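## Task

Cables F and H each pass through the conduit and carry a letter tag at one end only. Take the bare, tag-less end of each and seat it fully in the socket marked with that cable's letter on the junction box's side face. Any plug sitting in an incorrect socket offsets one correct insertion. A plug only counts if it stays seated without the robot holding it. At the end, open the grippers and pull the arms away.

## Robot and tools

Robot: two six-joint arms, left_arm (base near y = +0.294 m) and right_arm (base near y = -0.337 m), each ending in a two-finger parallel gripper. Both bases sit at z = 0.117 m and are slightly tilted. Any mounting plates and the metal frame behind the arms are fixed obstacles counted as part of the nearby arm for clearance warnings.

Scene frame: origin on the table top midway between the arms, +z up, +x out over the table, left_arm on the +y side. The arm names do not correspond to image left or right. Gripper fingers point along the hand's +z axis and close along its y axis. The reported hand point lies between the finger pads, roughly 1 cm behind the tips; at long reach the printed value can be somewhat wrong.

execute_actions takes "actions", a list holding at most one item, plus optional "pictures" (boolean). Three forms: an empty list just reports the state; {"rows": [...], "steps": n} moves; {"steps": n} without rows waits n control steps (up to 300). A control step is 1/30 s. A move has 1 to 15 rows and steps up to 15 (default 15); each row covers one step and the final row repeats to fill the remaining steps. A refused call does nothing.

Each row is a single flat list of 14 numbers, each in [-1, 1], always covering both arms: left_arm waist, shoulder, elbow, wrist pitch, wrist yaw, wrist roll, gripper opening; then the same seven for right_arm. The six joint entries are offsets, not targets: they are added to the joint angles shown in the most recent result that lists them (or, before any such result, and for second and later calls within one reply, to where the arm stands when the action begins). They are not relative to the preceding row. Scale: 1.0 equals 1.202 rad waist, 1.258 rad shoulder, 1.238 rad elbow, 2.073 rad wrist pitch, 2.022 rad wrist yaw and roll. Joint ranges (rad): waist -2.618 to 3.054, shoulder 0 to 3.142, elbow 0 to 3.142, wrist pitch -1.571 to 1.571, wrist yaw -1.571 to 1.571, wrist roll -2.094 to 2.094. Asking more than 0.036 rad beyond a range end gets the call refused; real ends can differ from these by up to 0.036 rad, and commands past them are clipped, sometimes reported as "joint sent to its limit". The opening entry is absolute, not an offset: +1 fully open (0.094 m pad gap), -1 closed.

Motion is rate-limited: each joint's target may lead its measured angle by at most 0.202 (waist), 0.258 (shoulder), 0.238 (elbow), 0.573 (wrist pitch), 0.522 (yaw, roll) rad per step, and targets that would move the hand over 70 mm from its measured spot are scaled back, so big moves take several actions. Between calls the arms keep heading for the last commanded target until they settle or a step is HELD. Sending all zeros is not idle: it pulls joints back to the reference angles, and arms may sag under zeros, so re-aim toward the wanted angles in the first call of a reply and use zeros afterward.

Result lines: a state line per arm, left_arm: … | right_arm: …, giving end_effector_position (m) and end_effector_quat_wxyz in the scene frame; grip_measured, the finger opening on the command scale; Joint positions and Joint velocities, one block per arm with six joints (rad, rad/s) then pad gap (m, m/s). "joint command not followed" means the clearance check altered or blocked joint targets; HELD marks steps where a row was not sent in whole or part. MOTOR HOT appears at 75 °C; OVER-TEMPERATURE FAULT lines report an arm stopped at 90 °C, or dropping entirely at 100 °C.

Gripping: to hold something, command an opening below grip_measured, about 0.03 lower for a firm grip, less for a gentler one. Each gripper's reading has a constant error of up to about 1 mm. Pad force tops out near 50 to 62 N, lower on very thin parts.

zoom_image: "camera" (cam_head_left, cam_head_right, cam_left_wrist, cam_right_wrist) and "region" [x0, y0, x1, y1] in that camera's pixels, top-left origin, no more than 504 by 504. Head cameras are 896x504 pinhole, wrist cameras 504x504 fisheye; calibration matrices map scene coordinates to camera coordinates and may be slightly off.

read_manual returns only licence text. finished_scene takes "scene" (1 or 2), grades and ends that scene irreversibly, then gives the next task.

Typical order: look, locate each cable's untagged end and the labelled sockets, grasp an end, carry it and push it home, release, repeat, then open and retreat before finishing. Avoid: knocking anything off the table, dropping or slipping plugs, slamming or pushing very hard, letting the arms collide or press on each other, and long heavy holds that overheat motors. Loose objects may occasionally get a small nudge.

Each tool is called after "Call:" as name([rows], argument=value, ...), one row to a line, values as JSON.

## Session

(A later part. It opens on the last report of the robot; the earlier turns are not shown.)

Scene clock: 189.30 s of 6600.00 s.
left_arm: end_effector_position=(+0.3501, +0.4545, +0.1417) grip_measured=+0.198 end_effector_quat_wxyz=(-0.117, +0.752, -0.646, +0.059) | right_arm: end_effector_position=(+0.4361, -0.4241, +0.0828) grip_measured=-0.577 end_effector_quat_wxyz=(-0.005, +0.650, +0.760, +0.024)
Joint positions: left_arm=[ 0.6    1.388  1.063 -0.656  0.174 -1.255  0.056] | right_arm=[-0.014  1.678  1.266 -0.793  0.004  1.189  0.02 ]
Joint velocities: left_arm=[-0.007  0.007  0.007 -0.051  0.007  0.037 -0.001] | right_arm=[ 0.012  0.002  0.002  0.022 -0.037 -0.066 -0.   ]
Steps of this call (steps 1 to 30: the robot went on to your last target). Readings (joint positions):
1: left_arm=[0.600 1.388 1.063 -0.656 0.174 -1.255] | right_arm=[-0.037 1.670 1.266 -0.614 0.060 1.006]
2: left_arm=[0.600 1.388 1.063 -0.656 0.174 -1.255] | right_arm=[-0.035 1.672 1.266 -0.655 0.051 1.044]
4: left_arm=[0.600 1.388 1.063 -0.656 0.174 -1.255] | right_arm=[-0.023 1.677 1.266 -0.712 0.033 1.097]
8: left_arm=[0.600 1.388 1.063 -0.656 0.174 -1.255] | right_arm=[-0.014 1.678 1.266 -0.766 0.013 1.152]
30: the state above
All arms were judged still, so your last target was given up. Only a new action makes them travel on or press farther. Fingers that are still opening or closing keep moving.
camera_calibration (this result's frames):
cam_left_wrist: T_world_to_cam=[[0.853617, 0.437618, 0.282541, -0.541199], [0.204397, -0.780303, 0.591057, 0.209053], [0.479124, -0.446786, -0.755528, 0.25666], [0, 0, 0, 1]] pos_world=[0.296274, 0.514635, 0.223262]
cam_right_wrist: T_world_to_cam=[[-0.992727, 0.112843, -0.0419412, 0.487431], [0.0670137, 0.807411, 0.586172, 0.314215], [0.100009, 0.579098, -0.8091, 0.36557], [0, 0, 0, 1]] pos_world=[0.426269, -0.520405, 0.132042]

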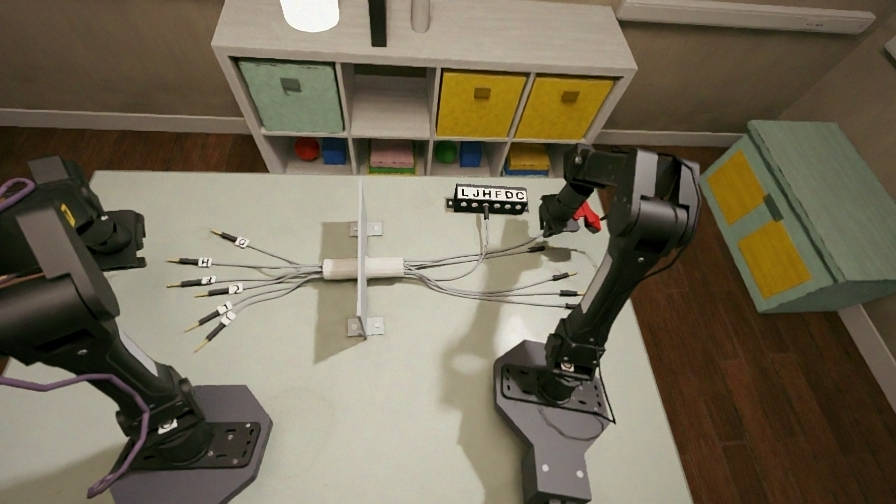

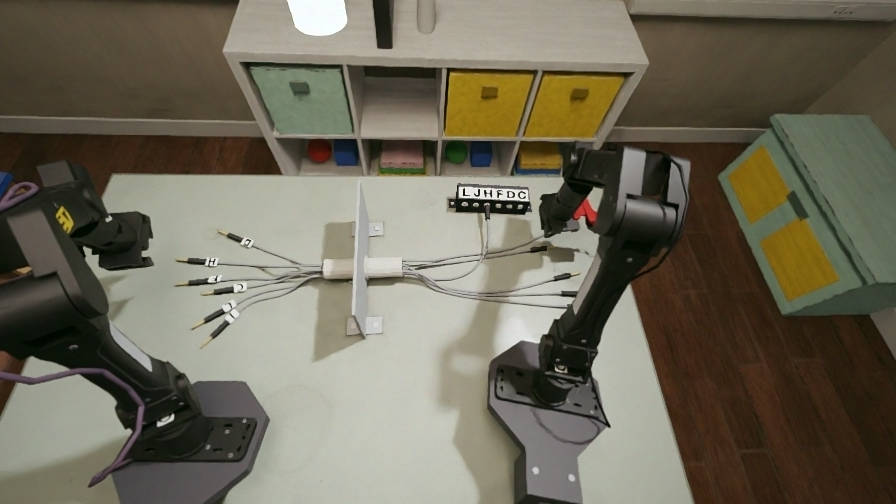

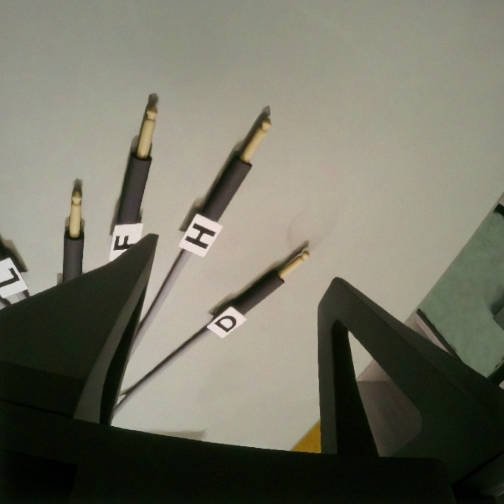

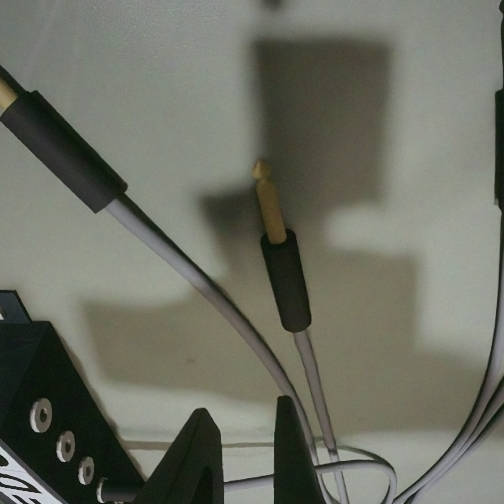

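Call:
execute_actions([
  {"rows":[[0,0,0,0,0,0,0.2,-0.03,0.03,-0.03,0.03,0,-0.113,-0.58],[0,0,0,0,0,0,0.2,-0.03,0.06,-0.05,0.06,0,-0.113,-0.58],[0,0,0,0,0,0,0.2,-0.03,0.09,-0.068,0.085,0,-0.113,-0.58],[0,0,0,0,0,0,0.2,-0.03,0.105,-0.068,0.092,0,-0.113,-0.58]],"steps":15},
])

Call:
execute_actions([
  {"steps":10},
])

Scene clock: 192.27 s of 6600.00 s.
left_arm: end_effector_position=(+0.3502, +0.4543, +0.1417) grip_measured=+0.198 end_effector_quat_wxyz=(-0.117, +0.752, -0.646, +0.059) | right_arm: end_effector_position=(+0.4252, -0.4292, +0.0212) grip_measured=-0.577 end_effector_quat_wxyz=(-0.019, +0.576, +0.817, +0.014)
Joint positions: left_arm=[ 0.6    1.388  1.063 -0.656  0.176 -1.255  0.056] | right_arm=[-0.041  1.816  1.192 -0.619  0.002  0.978  0.02 ]
Joint velocities: left_arm=[ 0.002 -0.002 -0.007  0.051 -0.007 -0.051  0.001] | right_arm=[-0.022 -0.007  0.027  0.037  0.051 -0.037 -0.001]
Steps of this call (steps 1 to 74: nothing new was sent; steps 75 to 89: all 15 steps of this action). Readings (joint positions):
75: left_arm=[0.600 1.388 1.063 -0.656 0.174 -1.255] | right_arm=[-0.016 1.680 1.264 -0.788 0.003 1.160]
76: left_arm=[0.600 1.388 1.063 -0.656 0.175 -1.255] | right_arm=[-0.020 1.685 1.257 -0.769 0.003 1.121]
78: left_arm=[0.600 1.388 1.063 -0.656 0.175 -1.255] | right_arm=[-0.032 1.720 1.235 -0.710 0.003 1.066]
82: left_arm=[0.600 1.388 1.063 -0.656 0.176 -1.255] | right_arm=[-0.041 1.815 1.196 -0.647 0.002 1.009]
89: the state above
camera_calibration (this result's frames):
cam_left_wrist: T_world_to_cam=[[0.853605, 0.437643, 0.282536, -0.541205], [0.20387, -0.779781, 0.591928, 0.208714], [0.479369, -0.447672, -0.754847, 0.256759], [0, 0, 0, 1]] pos_world=[0.296343, 0.514549, 0.22318]
cam_right_wrist: T_world_to_cam=[[-0.997172, -0.0741874, -0.0119897, 0.395577], [-0.0670845, 0.806841, 0.586947, 0.41191], [-0.0338703, 0.586091, -0.809537, 0.37969], [0, 0, 0, 1]] pos_world=[0.434952, -0.525533, 0.0703467]

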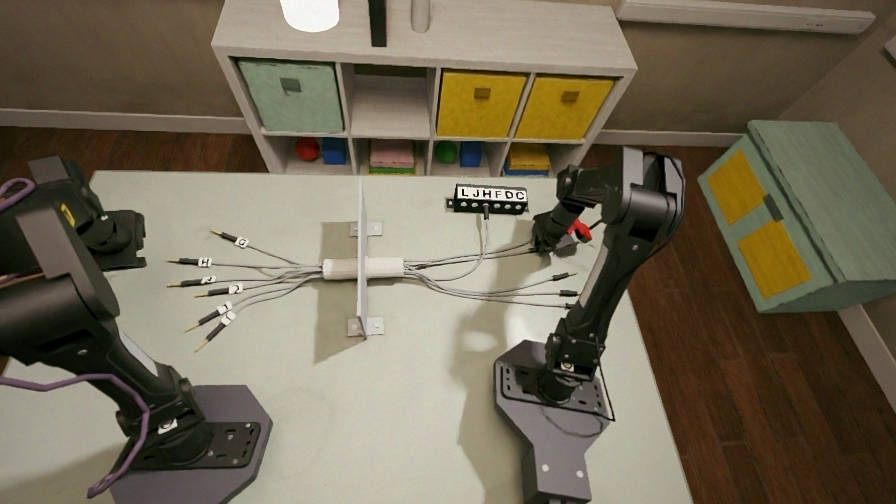

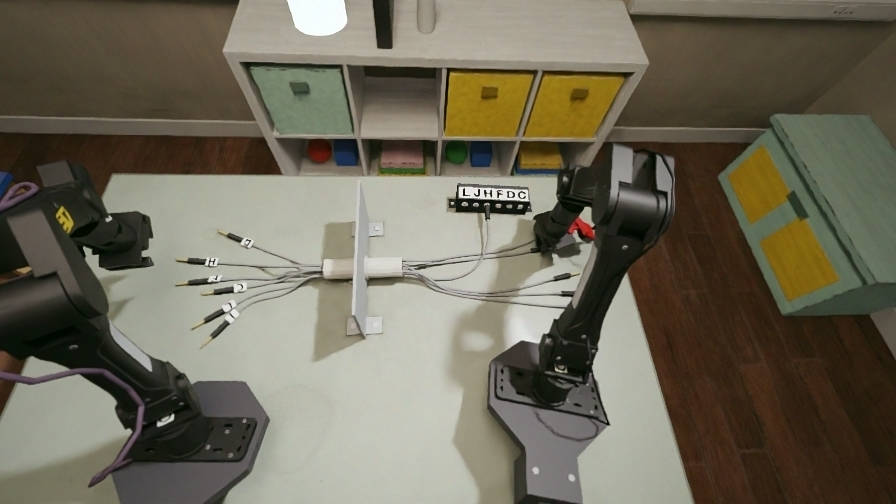

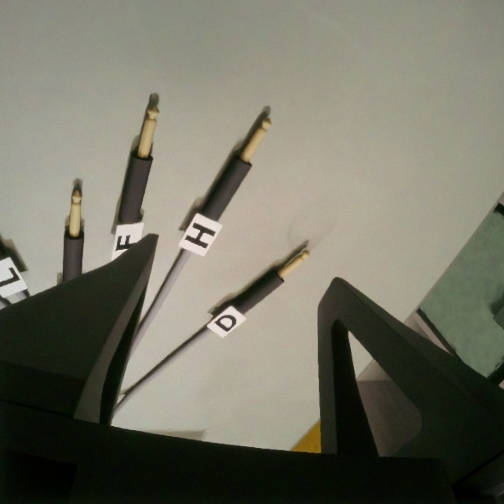

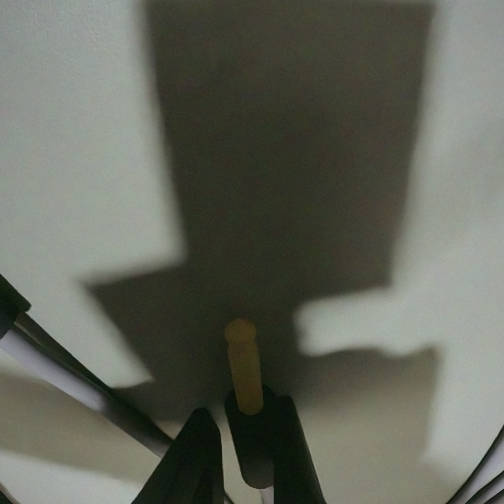

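Scene clock: 192.60 s of 6600.00 s.
left_arm: end_effector_position=(+0.3502, +0.4543, +0.1417) grip_measured=+0.198 end_effector_quat_wxyz=(-0.117, +0.752, -0.646, +0.059) | right_arm: end_effector_position=(+0.4257, -0.4293, +0.0212) grip_measured=-0.577 end_effector_quat_wxyz=(-0.018, +0.573, +0.819, +0.014)
Joint positions: left_arm=[ 0.6    1.388  1.063 -0.656  0.176 -1.255  0.056] | right_arm=[-0.041  1.816  1.192 -0.617  0.002  0.971  0.02 ]
Joint velocities: left_arm=[ 0.007  0.002  0.012 -0.022 -0.007  0.007 -0.001] | right_arm=[-0.002 -0.007 -0.007  0.051  0.066 -0.007  0.001]
Steps of this call (steps 1 to 10: the robot went on to your last target). Readings (joint positions):
1: left_arm=[0.600 1.388 1.063 -0.656 0.176 -1.255] | right_arm=[-0.041 1.816 1.192 -0.618 0.002 0.976]
2: left_arm=[0.600 1.388 1.063 -0.656 0.176 -1.255] | right_arm=[-0.041 1.816 1.192 -0.618 0.002 0.975]
4: left_arm=[0.600 1.388 1.063 -0.656 0.176 -1.255] | right_arm=[-0.041 1.816 1.192 -0.617 0.002 0.973]
8: left_arm=[0.600 1.388 1.063 -0.656 0.176 -1.255] | right_arm=[-0.041 1.816 1.192 -0.617 0.002 0.971]
10: the state above
camera_calibration (this result's frames):
cam_left_wrist: T_world_to_cam=[[0.853605, 0.437643, 0.282536, -0.541205], [0.20387, -0.779781, 0.591928, 0.208714], [0.479369, -0.447672, -0.754847, 0.256759], [0, 0, 0, 1]] pos_world=[0.296343, 0.514549, 0.22318]
cam_right_wrist: T_world_to_cam=[[-0.996587, -0.0813333, -0.0141154, 0.392755], [-0.0741313, 0.806554, 0.586493, 0.414929], [-0.0363167, 0.585538, -0.809831, 0.380575], [0, 0, 0, 1]] pos_world=[0.435995, -0.52556, 0.0703923]

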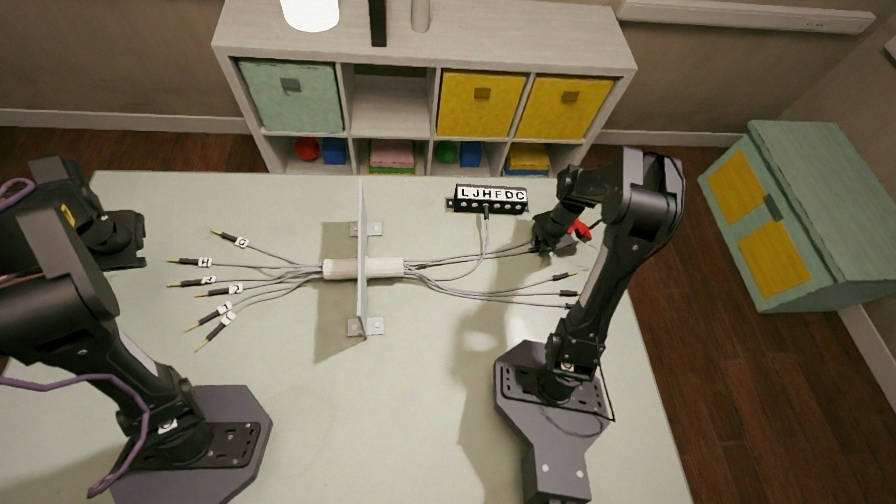

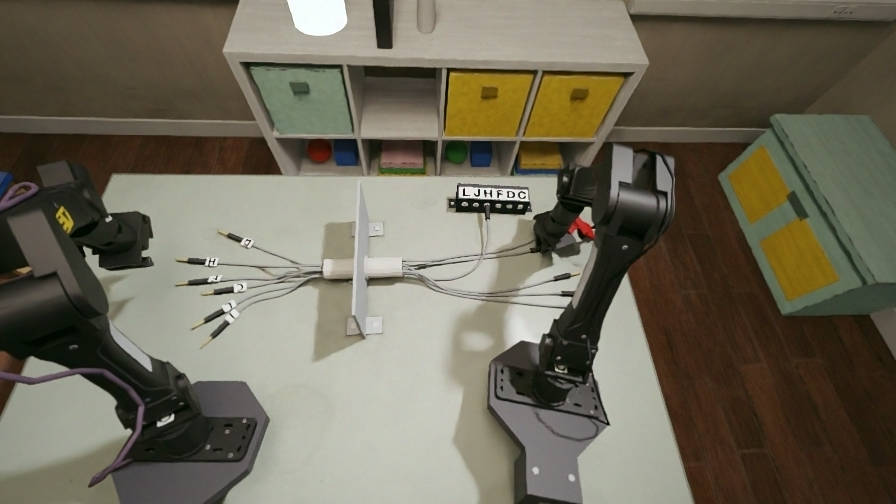

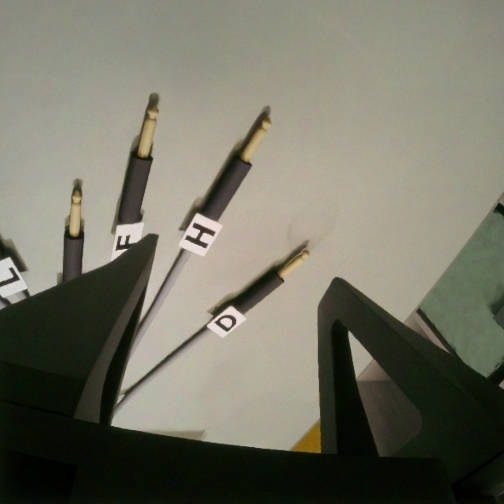

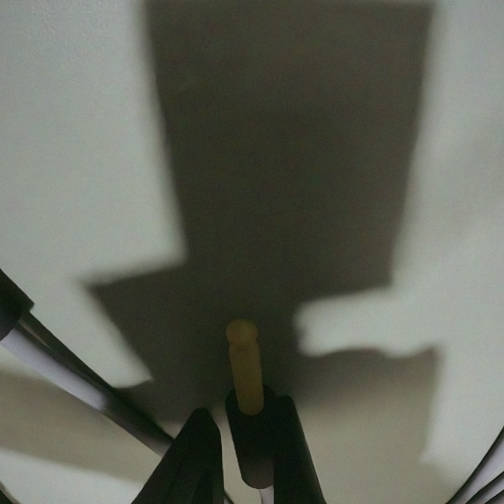

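Call:
execute_actions(actions=[])

Scene clock: 196.03 s of 6600.00 s.
left_arm: end_effector_position=(+0.3502, +0.4543, +0.1417) grip_measured=+0.198 end_effector_quat_wxyz=(-0.117, +0.752, -0.646, +0.059) | right_arm: end_effector_position=(+0.4257, -0.4293, +0.0212) grip_measured=-0.577 end_effector_quat_wxyz=(-0.018, +0.573, +0.819, +0.014)
Joint positions: left_arm=[ 0.6    1.388  1.063 -0.656  0.176 -1.255  0.056] | right_arm=[-0.041  1.816  1.192 -0.617  0.002  0.97   0.02 ]
Joint velocities: left_arm=[ 0.007 -0.007  0.012  0.051 -0.022  0.022 -0.002] | right_arm=[ 0.007 -0.002  0.007 -0.066  0.037 -0.022  0.001]
Steps of this call (steps 1 to 15: the robot went on to your last target; steps 16 to 90: nothing new was sent; then 0.43 s passed at rest). Readings (joint positions):
1: left_arm=[0.600 1.388 1.063 -0.656 0.176 -1.255] | right_arm=[-0.041 1.816 1.192 -0.617 0.002 0.970]
2: left_arm=[0.600 1.388 1.063 -0.656 0.176 -1.255] | right_arm=[-0.041 1.816 1.192 -0.617 0.002 0.970]
4: left_arm=[0.600 1.388 1.063 -0.656 0.176 -1.255] | right_arm=[-0.041 1.816 1.192 -0.617 0.002 0.970]
8: left_arm=[0.600 1.388 1.063 -0.656 0.176 -1.255] | right_arm=[-0.041 1.816 1.192 -0.617 0.002 0.970]
90: the state above
All arms were judged still, so your last target was given up. Only a new action makes them travel on or press farther. Fingers that are still opening or closing keep moving.
camera_calibration (this result's frames):
cam_left_wrist: T_world_to_cam=[[0.853605, 0.437643, 0.282536, -0.541205], [0.20387, -0.779781, 0.591928, 0.208714], [0.479369, -0.447672, -0.754847, 0.256759], [0, 0, 0, 1]] pos_world=[0.296343, 0.514549, 0.22318]
cam_right_wrist: T_world_to_cam=[[-0.996524, -0.0820927, -0.0141491, 0.392403], [-0.0747654, 0.806492, 0.586499, 0.415172], [-0.0367362, 0.585518, -0.809826, 0.380745], [0, 0, 0, 1]] pos_world=[0.436066, -0.525553, 0.0703917]

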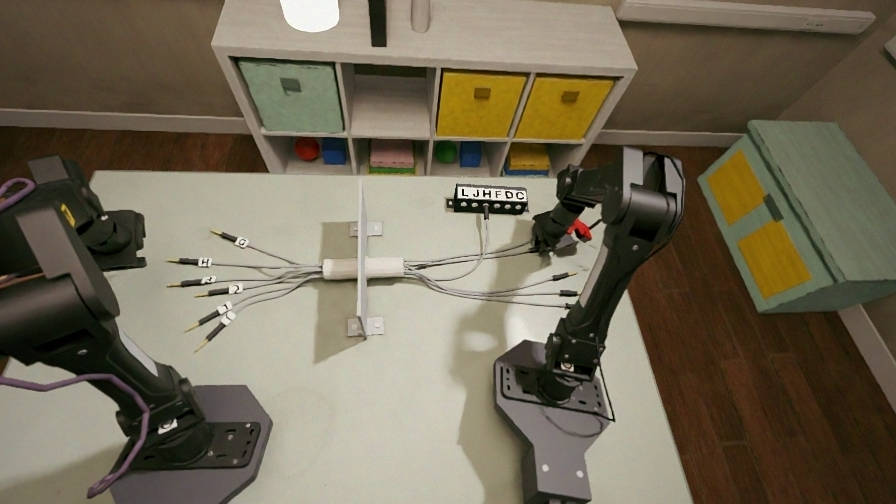

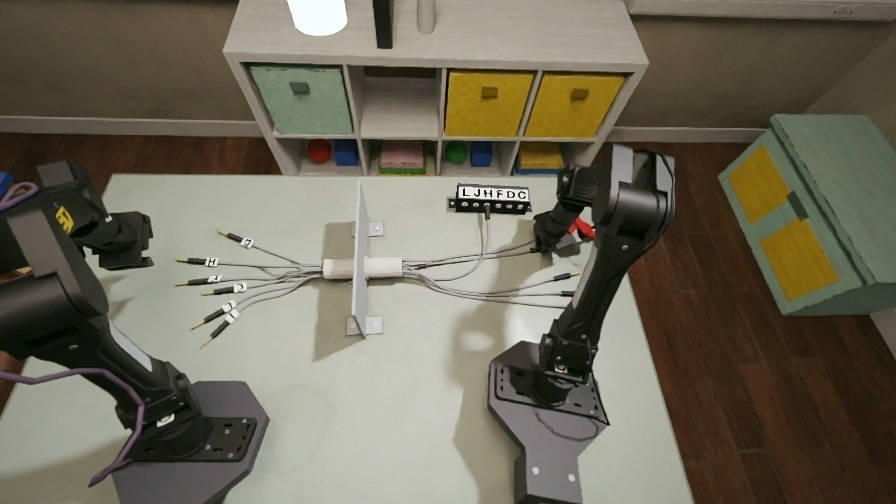

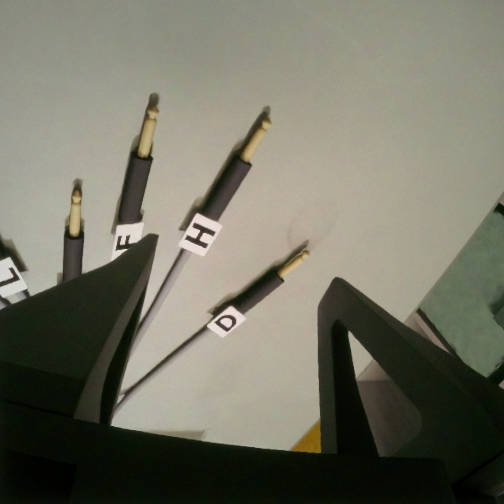

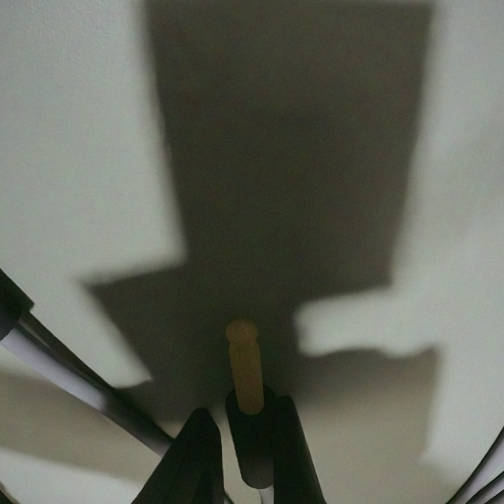

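Call:
execute_actions([
  {"rows":[[0,0,0,0,0,0,0.2,0.01,0.025,0,0,0,0,-0.58],[0,0,0,0,0,0,0.2,0.01,0.025,0,0,0,0,-0.58],[0,0,0,0,0,0,0.2,0.01,0.025,0,0,0,0,-0.9]],"steps":15},
])

Call:
execute_actions([
  {"rows":[[0,0,0,0,0,0,0.2,0,-0.03,0,0,0,0,-0.9],[0,0,0,0,0,0,0.2,0,-0.06,0,0,0,0,-0.9],[0,0,0,0,0,0,0.2,0,-0.09,0,0,0,0,-0.9],[0,0,0,0,0,0,0.2,0,-0.12,0,0,0,0,-0.9],[0,0,0,0,0,0,0.2,0,-0.15,0,0,0,0,-0.9]],"steps":12},
])

Scene clock: 198.33 s of 6600.00 s.
left_arm: end_effector_position=(+0.3503, +0.4540, +0.1417) grip_measured=+0.198 end_effector_quat_wxyz=(-0.117, +0.752, -0.646, +0.060) | right_arm: end_effector_position=(+0.4261, -0.4289, +0.0191) grip_measured=-0.758 end_effector_quat_wxyz=(-0.018, +0.573, +0.819, +0.015)
Joint positions: left_arm=[ 0.6    1.388  1.063 -0.656  0.177 -1.255  0.056] | right_arm=[-0.041  1.822  1.192 -0.611 -0.001  0.97   0.011]
Joint velocities: left_arm=[ 0.012  0.002 -0.012  0.022 -0.022 -0.037 -0.001] | right_arm=[-0.007  0.002  0.007 -0.066 -0.066  0.051 -0.   ]
Steps of this call (steps 1 to 54: nothing new was sent; steps 55 to 69: all 15 steps of this action). Readings (joint positions):
55: left_arm=[0.600 1.388 1.063 -0.656 0.176 -1.255] | right_arm=[-0.041 1.817 1.192 -0.617 0.002 0.970]
56: left_arm=[0.600 1.388 1.063 -0.656 0.176 -1.255] | right_arm=[-0.041 1.820 1.192 -0.617 0.002 0.970]
58: left_arm=[0.600 1.388 1.063 -0.656 0.176 -1.255] | right_arm=[-0.041 1.822 1.192 -0.611 -0.001 0.970]
62: left_arm=[0.600 1.388 1.063 -0.656 0.177 -1.255] | right_arm=[-0.041 1.822 1.192 -0.611 -0.001 0.970]
69: the state above
camera_calibration (this result's frames):
cam_left_wrist: T_world_to_cam=[[0.85359, 0.437676, 0.282531, -0.541213], [0.203166, -0.779083, 0.593088, 0.208262], [0.479695, -0.448853, -0.753939, 0.256889], [0, 0, 0, 1]] pos_world=[0.296434, 0.514434, 0.22307]
cam_right_wrist: T_world_to_cam=[[-0.99652, -0.0820073, -0.0148959, 0.392858], [-0.0750553, 0.805194, 0.588243, 0.415602], [-0.0362461, 0.587314, -0.808547, 0.379416], [0, 0, 0, 1]] pos_world=[0.436436, -0.525259, 0.0681531]

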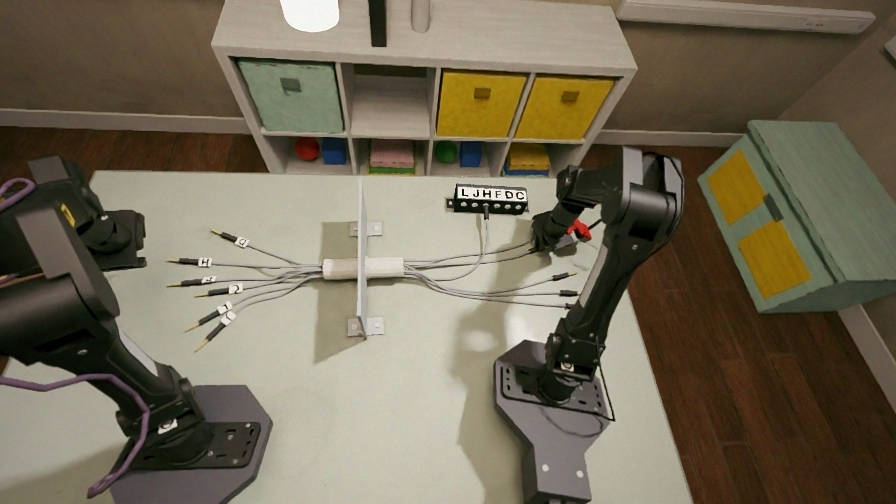

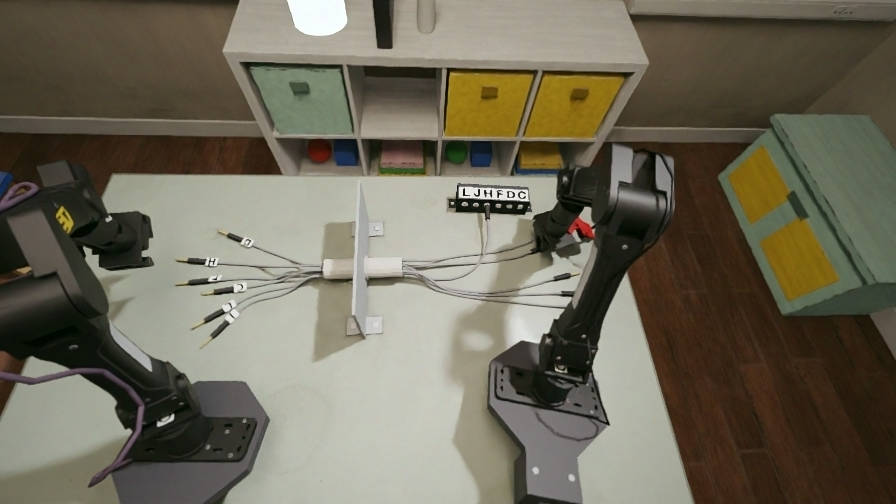

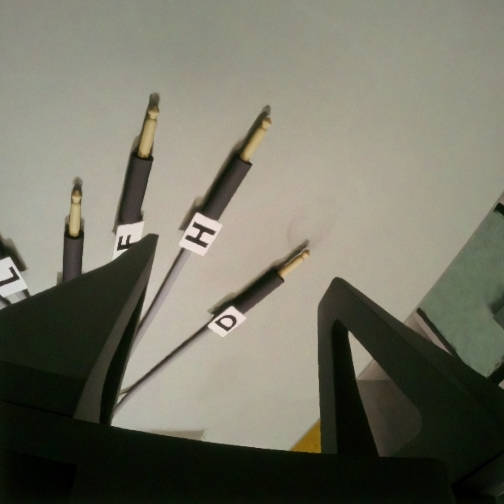

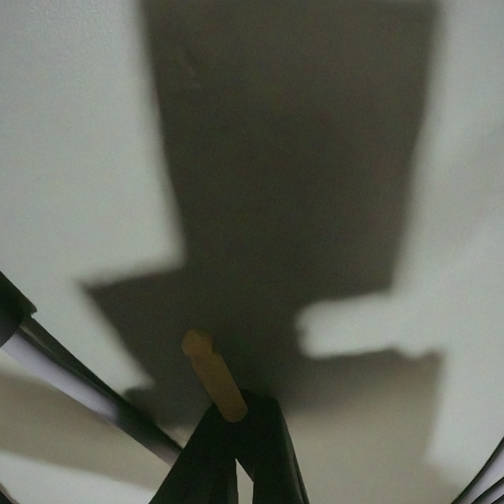

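Scene clock: 198.73 s of 6600.00 s.
left_arm: end_effector_position=(+0.3504, +0.4539, +0.1417) grip_measured=+0.198 end_effector_quat_wxyz=(-0.117, +0.752, -0.646, +0.060) | right_arm: end_effector_position=(+0.4567, -0.4389, +0.0829) grip_measured=-0.758 end_effector_quat_wxyz=(+0.069, +0.573, +0.815, +0.049)
Joint positions: left_arm=[ 0.6    1.388  1.063 -0.656  0.178 -1.255  0.056] | right_arm=[-0.041  1.638  1.192 -0.608 -0.003  0.97   0.011]
Joint velocities: left_arm=[ 0.017 -0.007  0.002  0.022 -0.066 -0.007  0.   ] | right_arm=[ 0.012  0.007 -0.012  0.022  0.066 -0.037 -0.001]
Steps of this call (steps 1 to 12: all 12 steps of this action). Readings (joint positions):
1: left_arm=[0.600 1.388 1.063 -0.656 0.177 -1.255] | right_arm=[-0.041 1.819 1.192 -0.610 -0.001 0.970]
2: left_arm=[0.600 1.388 1.063 -0.656 0.178 -1.255] | right_arm=[-0.041 1.816 1.192 -0.610 -0.001 0.970]
4: left_arm=[0.600 1.388 1.063 -0.656 0.178 -1.255] | right_arm=[-0.041 1.791 1.192 -0.613 -0.002 0.970]
8: left_arm=[0.600 1.388 1.063 -0.656 0.178 -1.255] | right_arm=[-0.041 1.675 1.192 -0.613 -0.003 0.970]
12: the state above
camera_calibration (this result's frames):
cam_left_wrist: T_world_to_cam=[[0.853579, 0.437701, 0.282526, -0.541219], [0.202638, -0.778558, 0.593957, 0.207922], [0.479939, -0.449738, -0.753256, 0.256986], [0, 0, 0, 1]] pos_world=[0.296502, 0.514348, 0.222988]
cam_right_wrist: T_world_to_cam=[[-0.978354, -0.0792386, -0.191167, 0.431017], [-0.170815, 0.830695, 0.529875, 0.448213], [0.116815, 0.55106, -0.826249, 0.353652], [0, 0, 0, 1]] pos_world=[0.456937, -0.533059, 0.137104]

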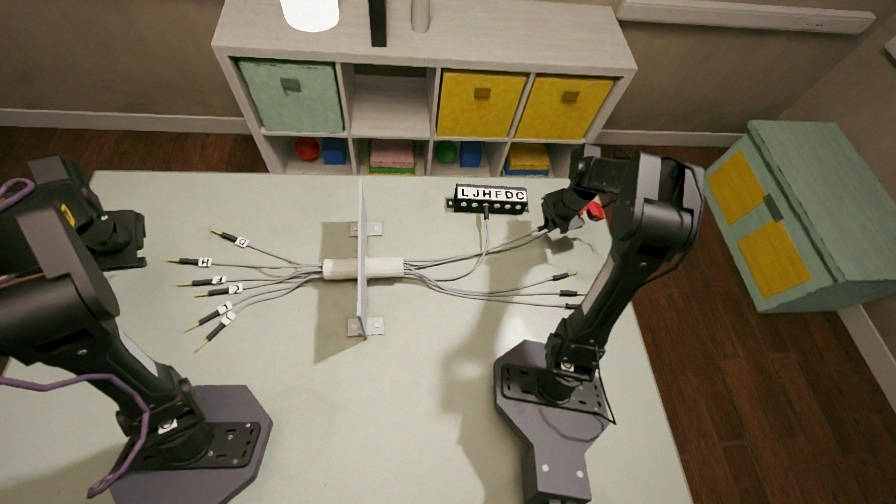

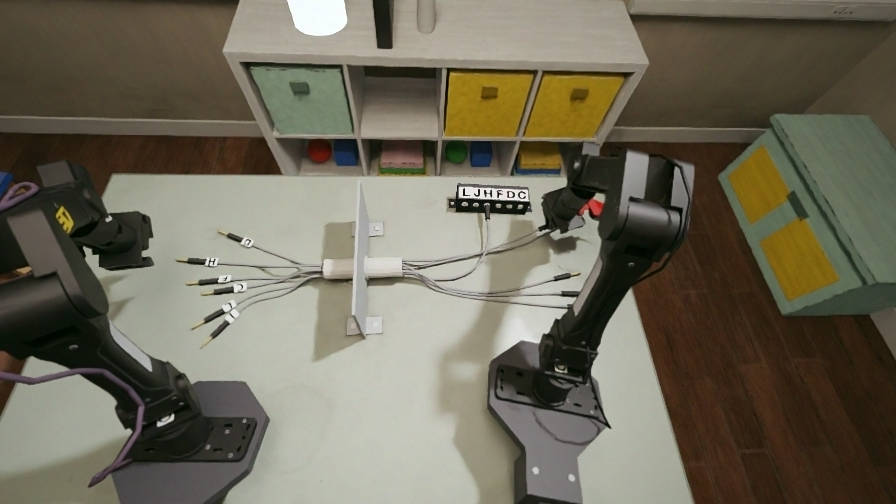

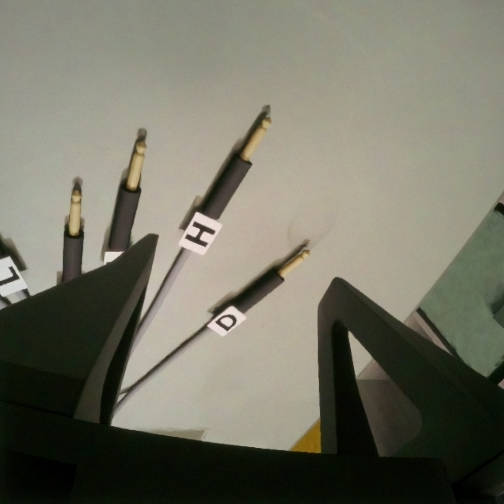

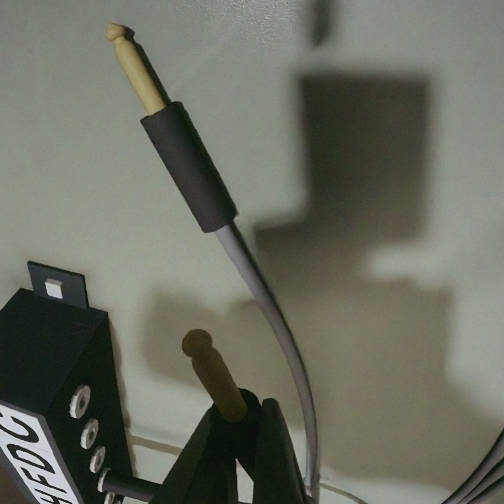

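Call:
execute_actions([
  {"rows":[[0,0,0,0,0,0,0.2,0.03,-0.02,-0.02,0.06,0.015,-0.04,-0.9],[0,0,0,0,0,0,0.2,0.06,-0.04,-0.05,0.12,0.03,-0.08,-0.9],[0,0,0,0,0,0,0.2,0.09,-0.06,-0.08,0.18,0.045,-0.12,-0.9],[0,0,0,0,0,0,0.2,0.12,-0.07,-0.12,0.24,0.06,-0.16,-0.9],[0,0,0,0,0,0,0.2,0.15,-0.07,-0.16,0.3,0.075,-0.2,-0.9],[0,0,0,0,0,0,0.2,0.18,-0.07,-0.2,0.35,0.09,-0.24,-0.9],[0,0,0,0,0,0,0.2,0.21,-0.07,-0.24,0.4,0.105,-0.28,-0.9],[0,0,0,0,0,0,0.2,0.24,-0.07,-0.28,0.44,0.12,-0.32,-0.9],[0,0,0,0,0,0,0.2,0.27,-0.07,-0.32,0.47,0.135,-0.36,-0.9],[0,0,0,0,0,0,0.2,0.3,-0.07,-0.36,0.5,0.15,-0.4,-0.9],[0,0,0,0,0,0,0.2,0.32,-0.07,-0.4,0.51,0.156,-0.44,-0.9],[0,0,0,0,0,0,0.2,0.333,-0.07,-0.43,0.51,0.156,-0.44,-0.9],[0,0,0,0,0,0,0.2,0.333,-0.07,-0.46,0.51,0.156,-0.44,-0.9]],"steps":15},
])

Call:
execute_actions([
  {"steps":6},
])

Scene clock: 201.53 s of 6600.00 s.
left_arm: end_effector_position=(+0.3505, +0.4537, +0.1417) grip_measured=+0.198 end_effector_quat_wxyz=(-0.116, +0.752, -0.646, +0.061) | right_arm: end_effector_position=(+0.4701, -0.3159, +0.0621) grip_measured=-0.758 end_effector_quat_wxyz=(+0.315, +0.108, +0.943, +0.018)
Joint positions: left_arm=[ 0.6    1.388  1.063 -0.656  0.179 -1.255  0.056] | right_arm=[0.361 1.576 0.649 0.32  0.25  0.217 0.011]
Joint velocities: left_arm=[ 0.007 -0.007  0.012 -0.022  0.022  0.037 -0.   ] | right_arm=[ 0.046  0.002 -0.696  0.315  0.3   -0.872 -0.001]
Steps of this call (steps 1 to 15: the robot went on to your last target; steps 16 to 69: nothing new was sent; steps 70 to 84: all 15 steps of this action). Readings (joint positions):
70: left_arm=[0.600 1.388 1.063 -0.656 0.178 -1.255] | right_arm=[-0.039 1.638 1.190 -0.600 -0.000 0.961]
71: left_arm=[0.600 1.388 1.063 -0.656 0.179 -1.255] | right_arm=[-0.031 1.636 1.178 -0.565 0.010 0.937]
73: left_arm=[0.600 1.388 1.063 -0.656 0.179 -1.255] | right_arm=[0.010 1.618 1.125 -0.436 0.045 0.858]
77: left_arm=[0.600 1.388 1.063 -0.656 0.179 -1.255] | right_arm=[0.166 1.578 0.954 -0.074 0.134 0.620]
84: the state above
camera_calibration (this result's frames):
cam_left_wrist: T_world_to_cam=[[0.853567, 0.437726, 0.282522, -0.541225], [0.20211, -0.778033, 0.594825, 0.207583], [0.480182, -0.450623, -0.752572, 0.257083], [0, 0, 0, 1]] pos_world=[0.296571, 0.514262, 0.222906]
cam_right_wrist: T_world_to_cam=[[-0.376703, -0.885047, -0.273472, -0.0823628], [-0.918387, 0.395412, -0.0146218, 0.607044], [0.121075, 0.245645, -0.961769, 0.176966], [0, 0, 0, 1]] pos_world=[0.505049, -0.356398, 0.156553]

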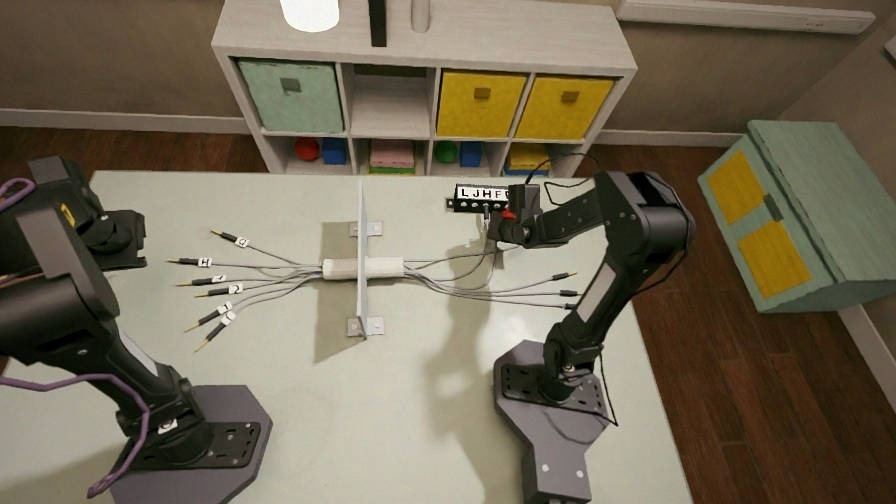

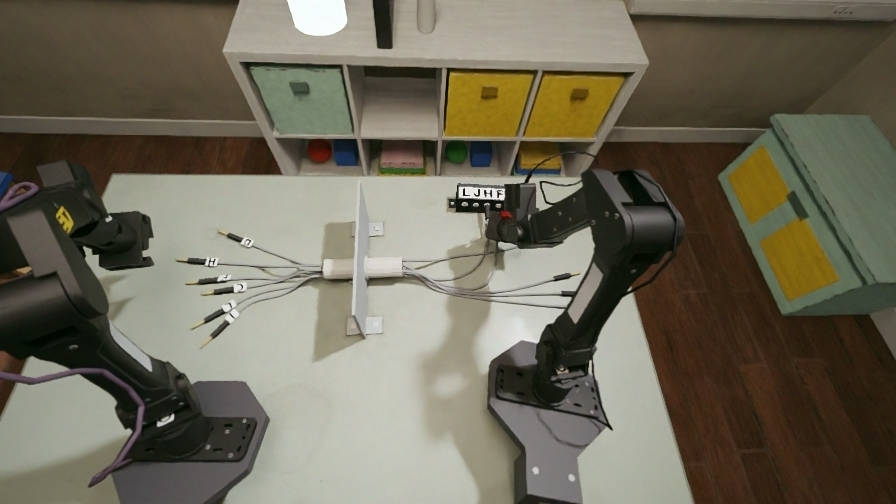

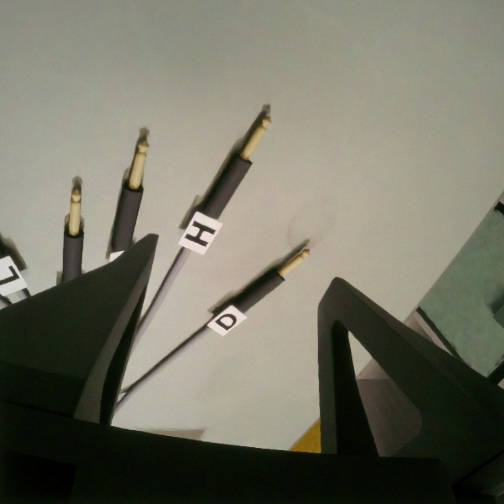

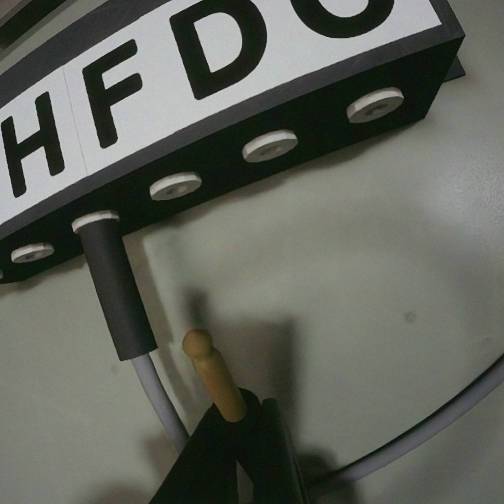

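Scene clock: 201.73 s of 6600.00 s.
left_arm: end_effector_position=(+0.3505, +0.4537, +0.1417) grip_measured=+0.198 end_effector_quat_wxyz=(-0.116, +0.752, -0.646, +0.061) | right_arm: end_effector_position=(+0.4721, -0.3232, +0.0651) grip_measured=-0.757 end_effector_quat_wxyz=(+0.336, +0.075, +0.939, -0.013)
Joint positions: left_arm=[ 0.6    1.388  1.063 -0.656  0.179 -1.255  0.056] | right_arm=[0.361 1.576 0.622 0.391 0.291 0.123 0.011]
Joint velocities: left_arm=[ 0.002 -0.002 -0.012  0.007  0.051 -0.022 -0.001] | right_arm=[-0.002  0.002  0.022  0.227  0.081 -0.227 -0.   ]
Steps of this call (steps 1 to 6: the robot went on to your last target). Readings (joint positions):
1: left_arm=[0.600 1.388 1.063 -0.656 0.179 -1.255] | right_arm=[0.361 1.576 0.631 0.330 0.260 0.191]
2: left_arm=[0.600 1.388 1.063 -0.656 0.179 -1.255] | right_arm=[0.361 1.576 0.623 0.339 0.271 0.171]
4: left_arm=[0.600 1.388 1.063 -0.656 0.179 -1.255] | right_arm=[0.361 1.576 0.622 0.363 0.283 0.141]
6: the state above
camera_calibration (this result's frames):
cam_left_wrist: T_world_to_cam=[[0.853567, 0.437726, 0.282522, -0.541225], [0.20211, -0.778033, 0.594825, 0.207583], [0.480182, -0.450623, -0.752572, 0.257083], [0, 0, 0, 1]] pos_world=[0.296571, 0.514262, 0.222906]
cam_right_wrist: T_world_to_cam=[[-0.329869, -0.920304, -0.210301, -0.124939], [-0.93241, 0.352463, -0.0798857, 0.608823], [0.147642, 0.169735, -0.974367, 0.145181], [0, 0, 0, 1]] pos_world=[0.505024, -0.354211, 0.163821]

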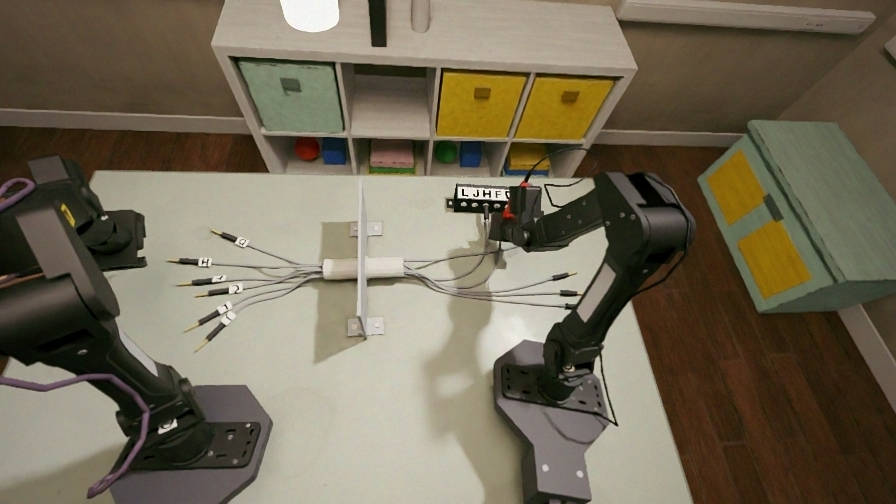

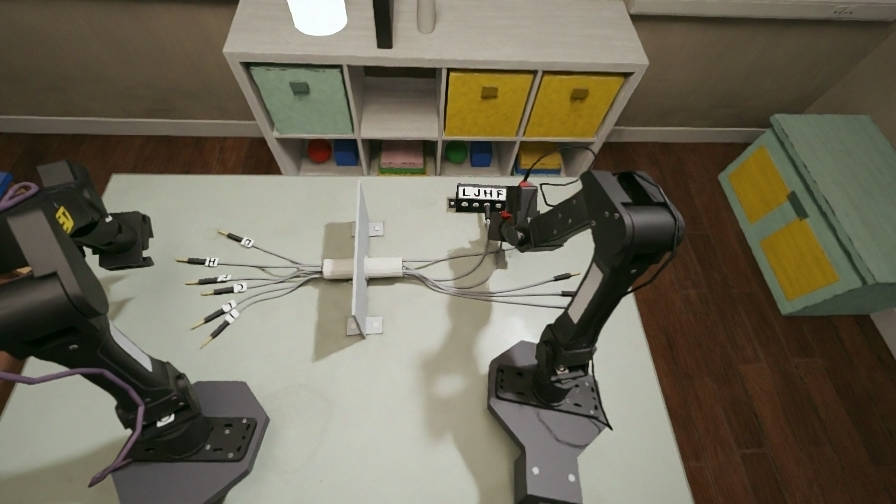

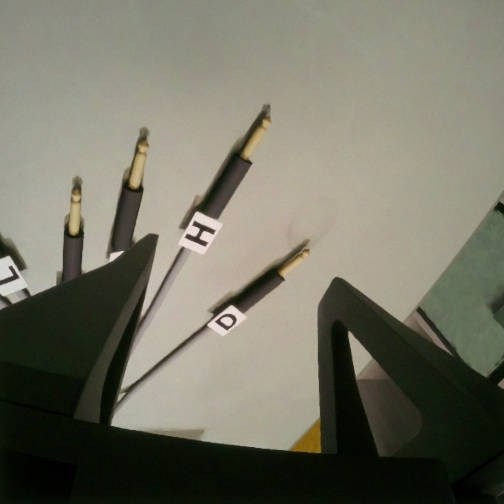

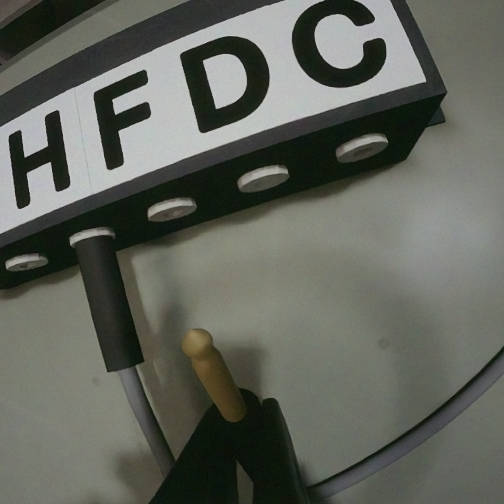

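Call:
execute_actions([
  {"rows":[[0,0,0,0,0,0,0.2,0,0.02,0,0.03,0,-0.02,-0.9],[0,0,0,0,0,0,0.2,0,0.04,0,0.05,0,-0.02,-0.9],[0,0,0,0,0,0,0.2,0,0.06,0,0.07,0,-0.02,-0.9],[0,0,0,0,0,0,0.2,0,0.08,0,0.09,0,-0.02,-0.9],[0,0,0,0,0,0,0.2,0,0.1,0.01,0.1,0,-0.02,-0.9],[0,0,0,0,0,0,0.2,0,0.12,0.017,0.107,0,-0.02,-0.9],[0,0,0,0,0,0,0.2,0,0.14,0.017,0.107,0,-0.02,-0.9],[0,0,0,0,0,0,0.2,0,0.155,0.017,0.107,0,-0.02,-0.9]],"steps":15},
])

Scene clock: 203.57 s of 6600.00 s.
left_arm: end_effector_position=(+0.3506, +0.4535, +0.1417) grip_measured=+0.198 end_effector_quat_wxyz=(-0.116, +0.752, -0.646, +0.062) | right_arm: end_effector_position=(+0.4879, -0.3192, +0.0407) grip_measured=-0.757 end_effector_quat_wxyz=(+0.366, +0.067, +0.928, -0.021)
Joint positions: left_arm=[ 0.6    1.388  1.063 -0.656  0.181 -1.255  0.056] | right_arm=[0.361 1.745 0.629 0.621 0.304 0.086 0.011]
Joint velocities: left_arm=[-0.017  0.002 -0.002  0.022 -0.037  0.066  0.   ] | right_arm=[-0.012 -0.017  0.007  0.007  0.007 -0.022 -0.   ]
Steps of this call (steps 1 to 30: the robot went on to your last target; steps 31 to 40: nothing new was sent; steps 41 to 55: all 15 steps of this action). Readings (joint positions):
41: left_arm=[0.600 1.388 1.063 -0.656 0.179 -1.255] | right_arm=[0.361 1.577 0.622 0.428 0.303 0.090]
42: left_arm=[0.600 1.388 1.063 -0.656 0.180 -1.255] | right_arm=[0.361 1.583 0.622 0.435 0.302 0.090]
44: left_arm=[0.600 1.388 1.063 -0.656 0.180 -1.255] | right_arm=[0.361 1.613 0.622 0.475 0.301 0.090]
48: left_arm=[0.600 1.388 1.063 -0.656 0.181 -1.255] | right_arm=[0.361 1.710 0.623 0.574 0.301 0.090]
55: the state above
camera_calibration (this result's frames):
cam_left_wrist: T_world_to_cam=[[0.853556, 0.437751, 0.282517, -0.541231], [0.201581, -0.777506, 0.595693, 0.207243], [0.480424, -0.451507, -0.751887, 0.257179], [0, 0, 0, 1]] pos_world=[0.29664, 0.514175, 0.222824]
cam_right_wrist: T_world_to_cam=[[-0.310365, -0.927834, -0.206877, -0.13324], [-0.927618, 0.343178, -0.147491, 0.617647], [0.207843, 0.146127, -0.967186, 0.0811866], [0, 0, 0, 1]] pos_world=[0.514714, -0.347452, 0.142056]

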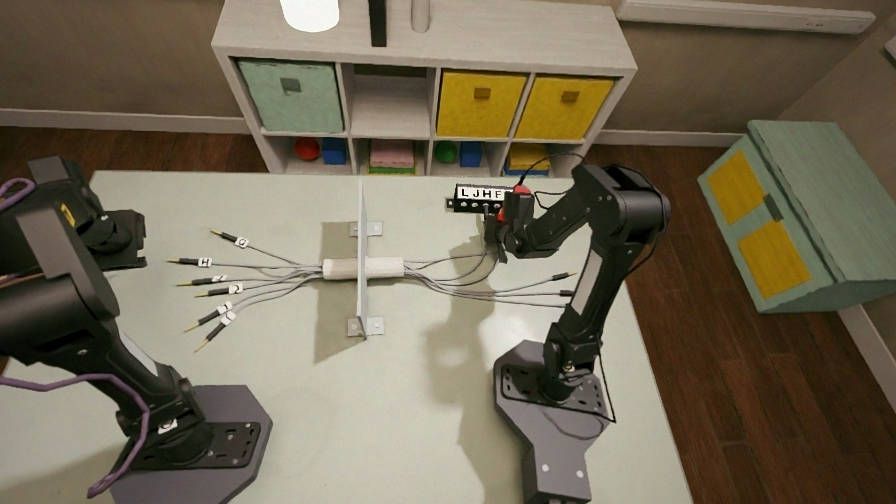

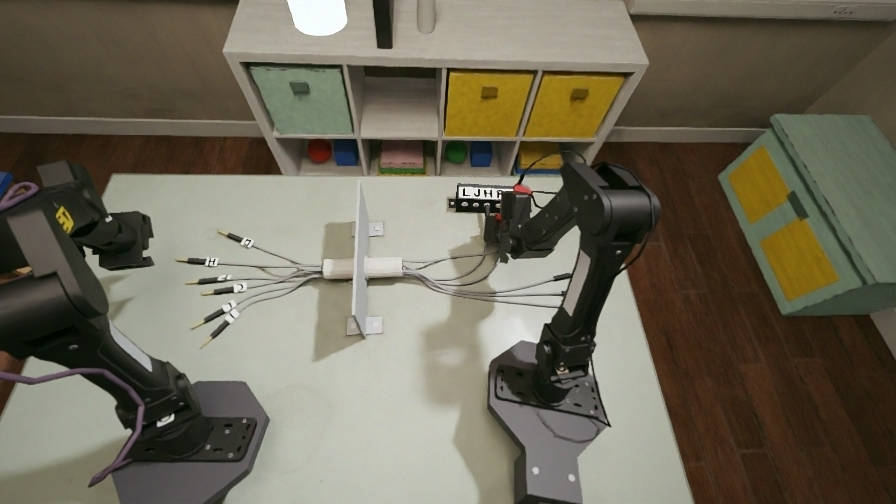

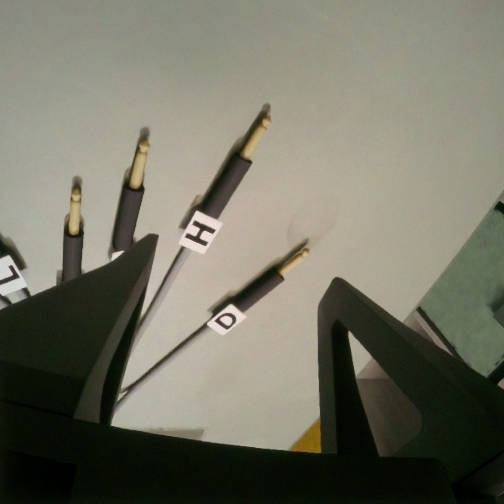

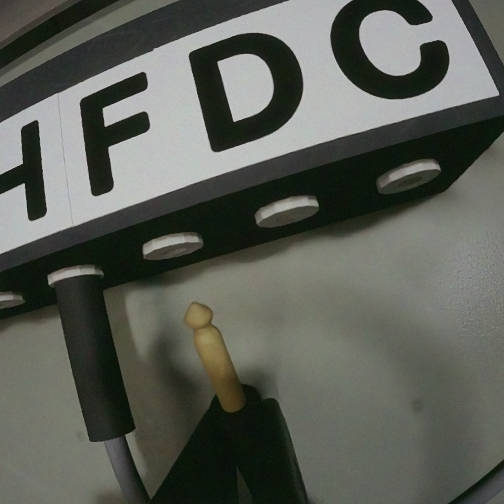

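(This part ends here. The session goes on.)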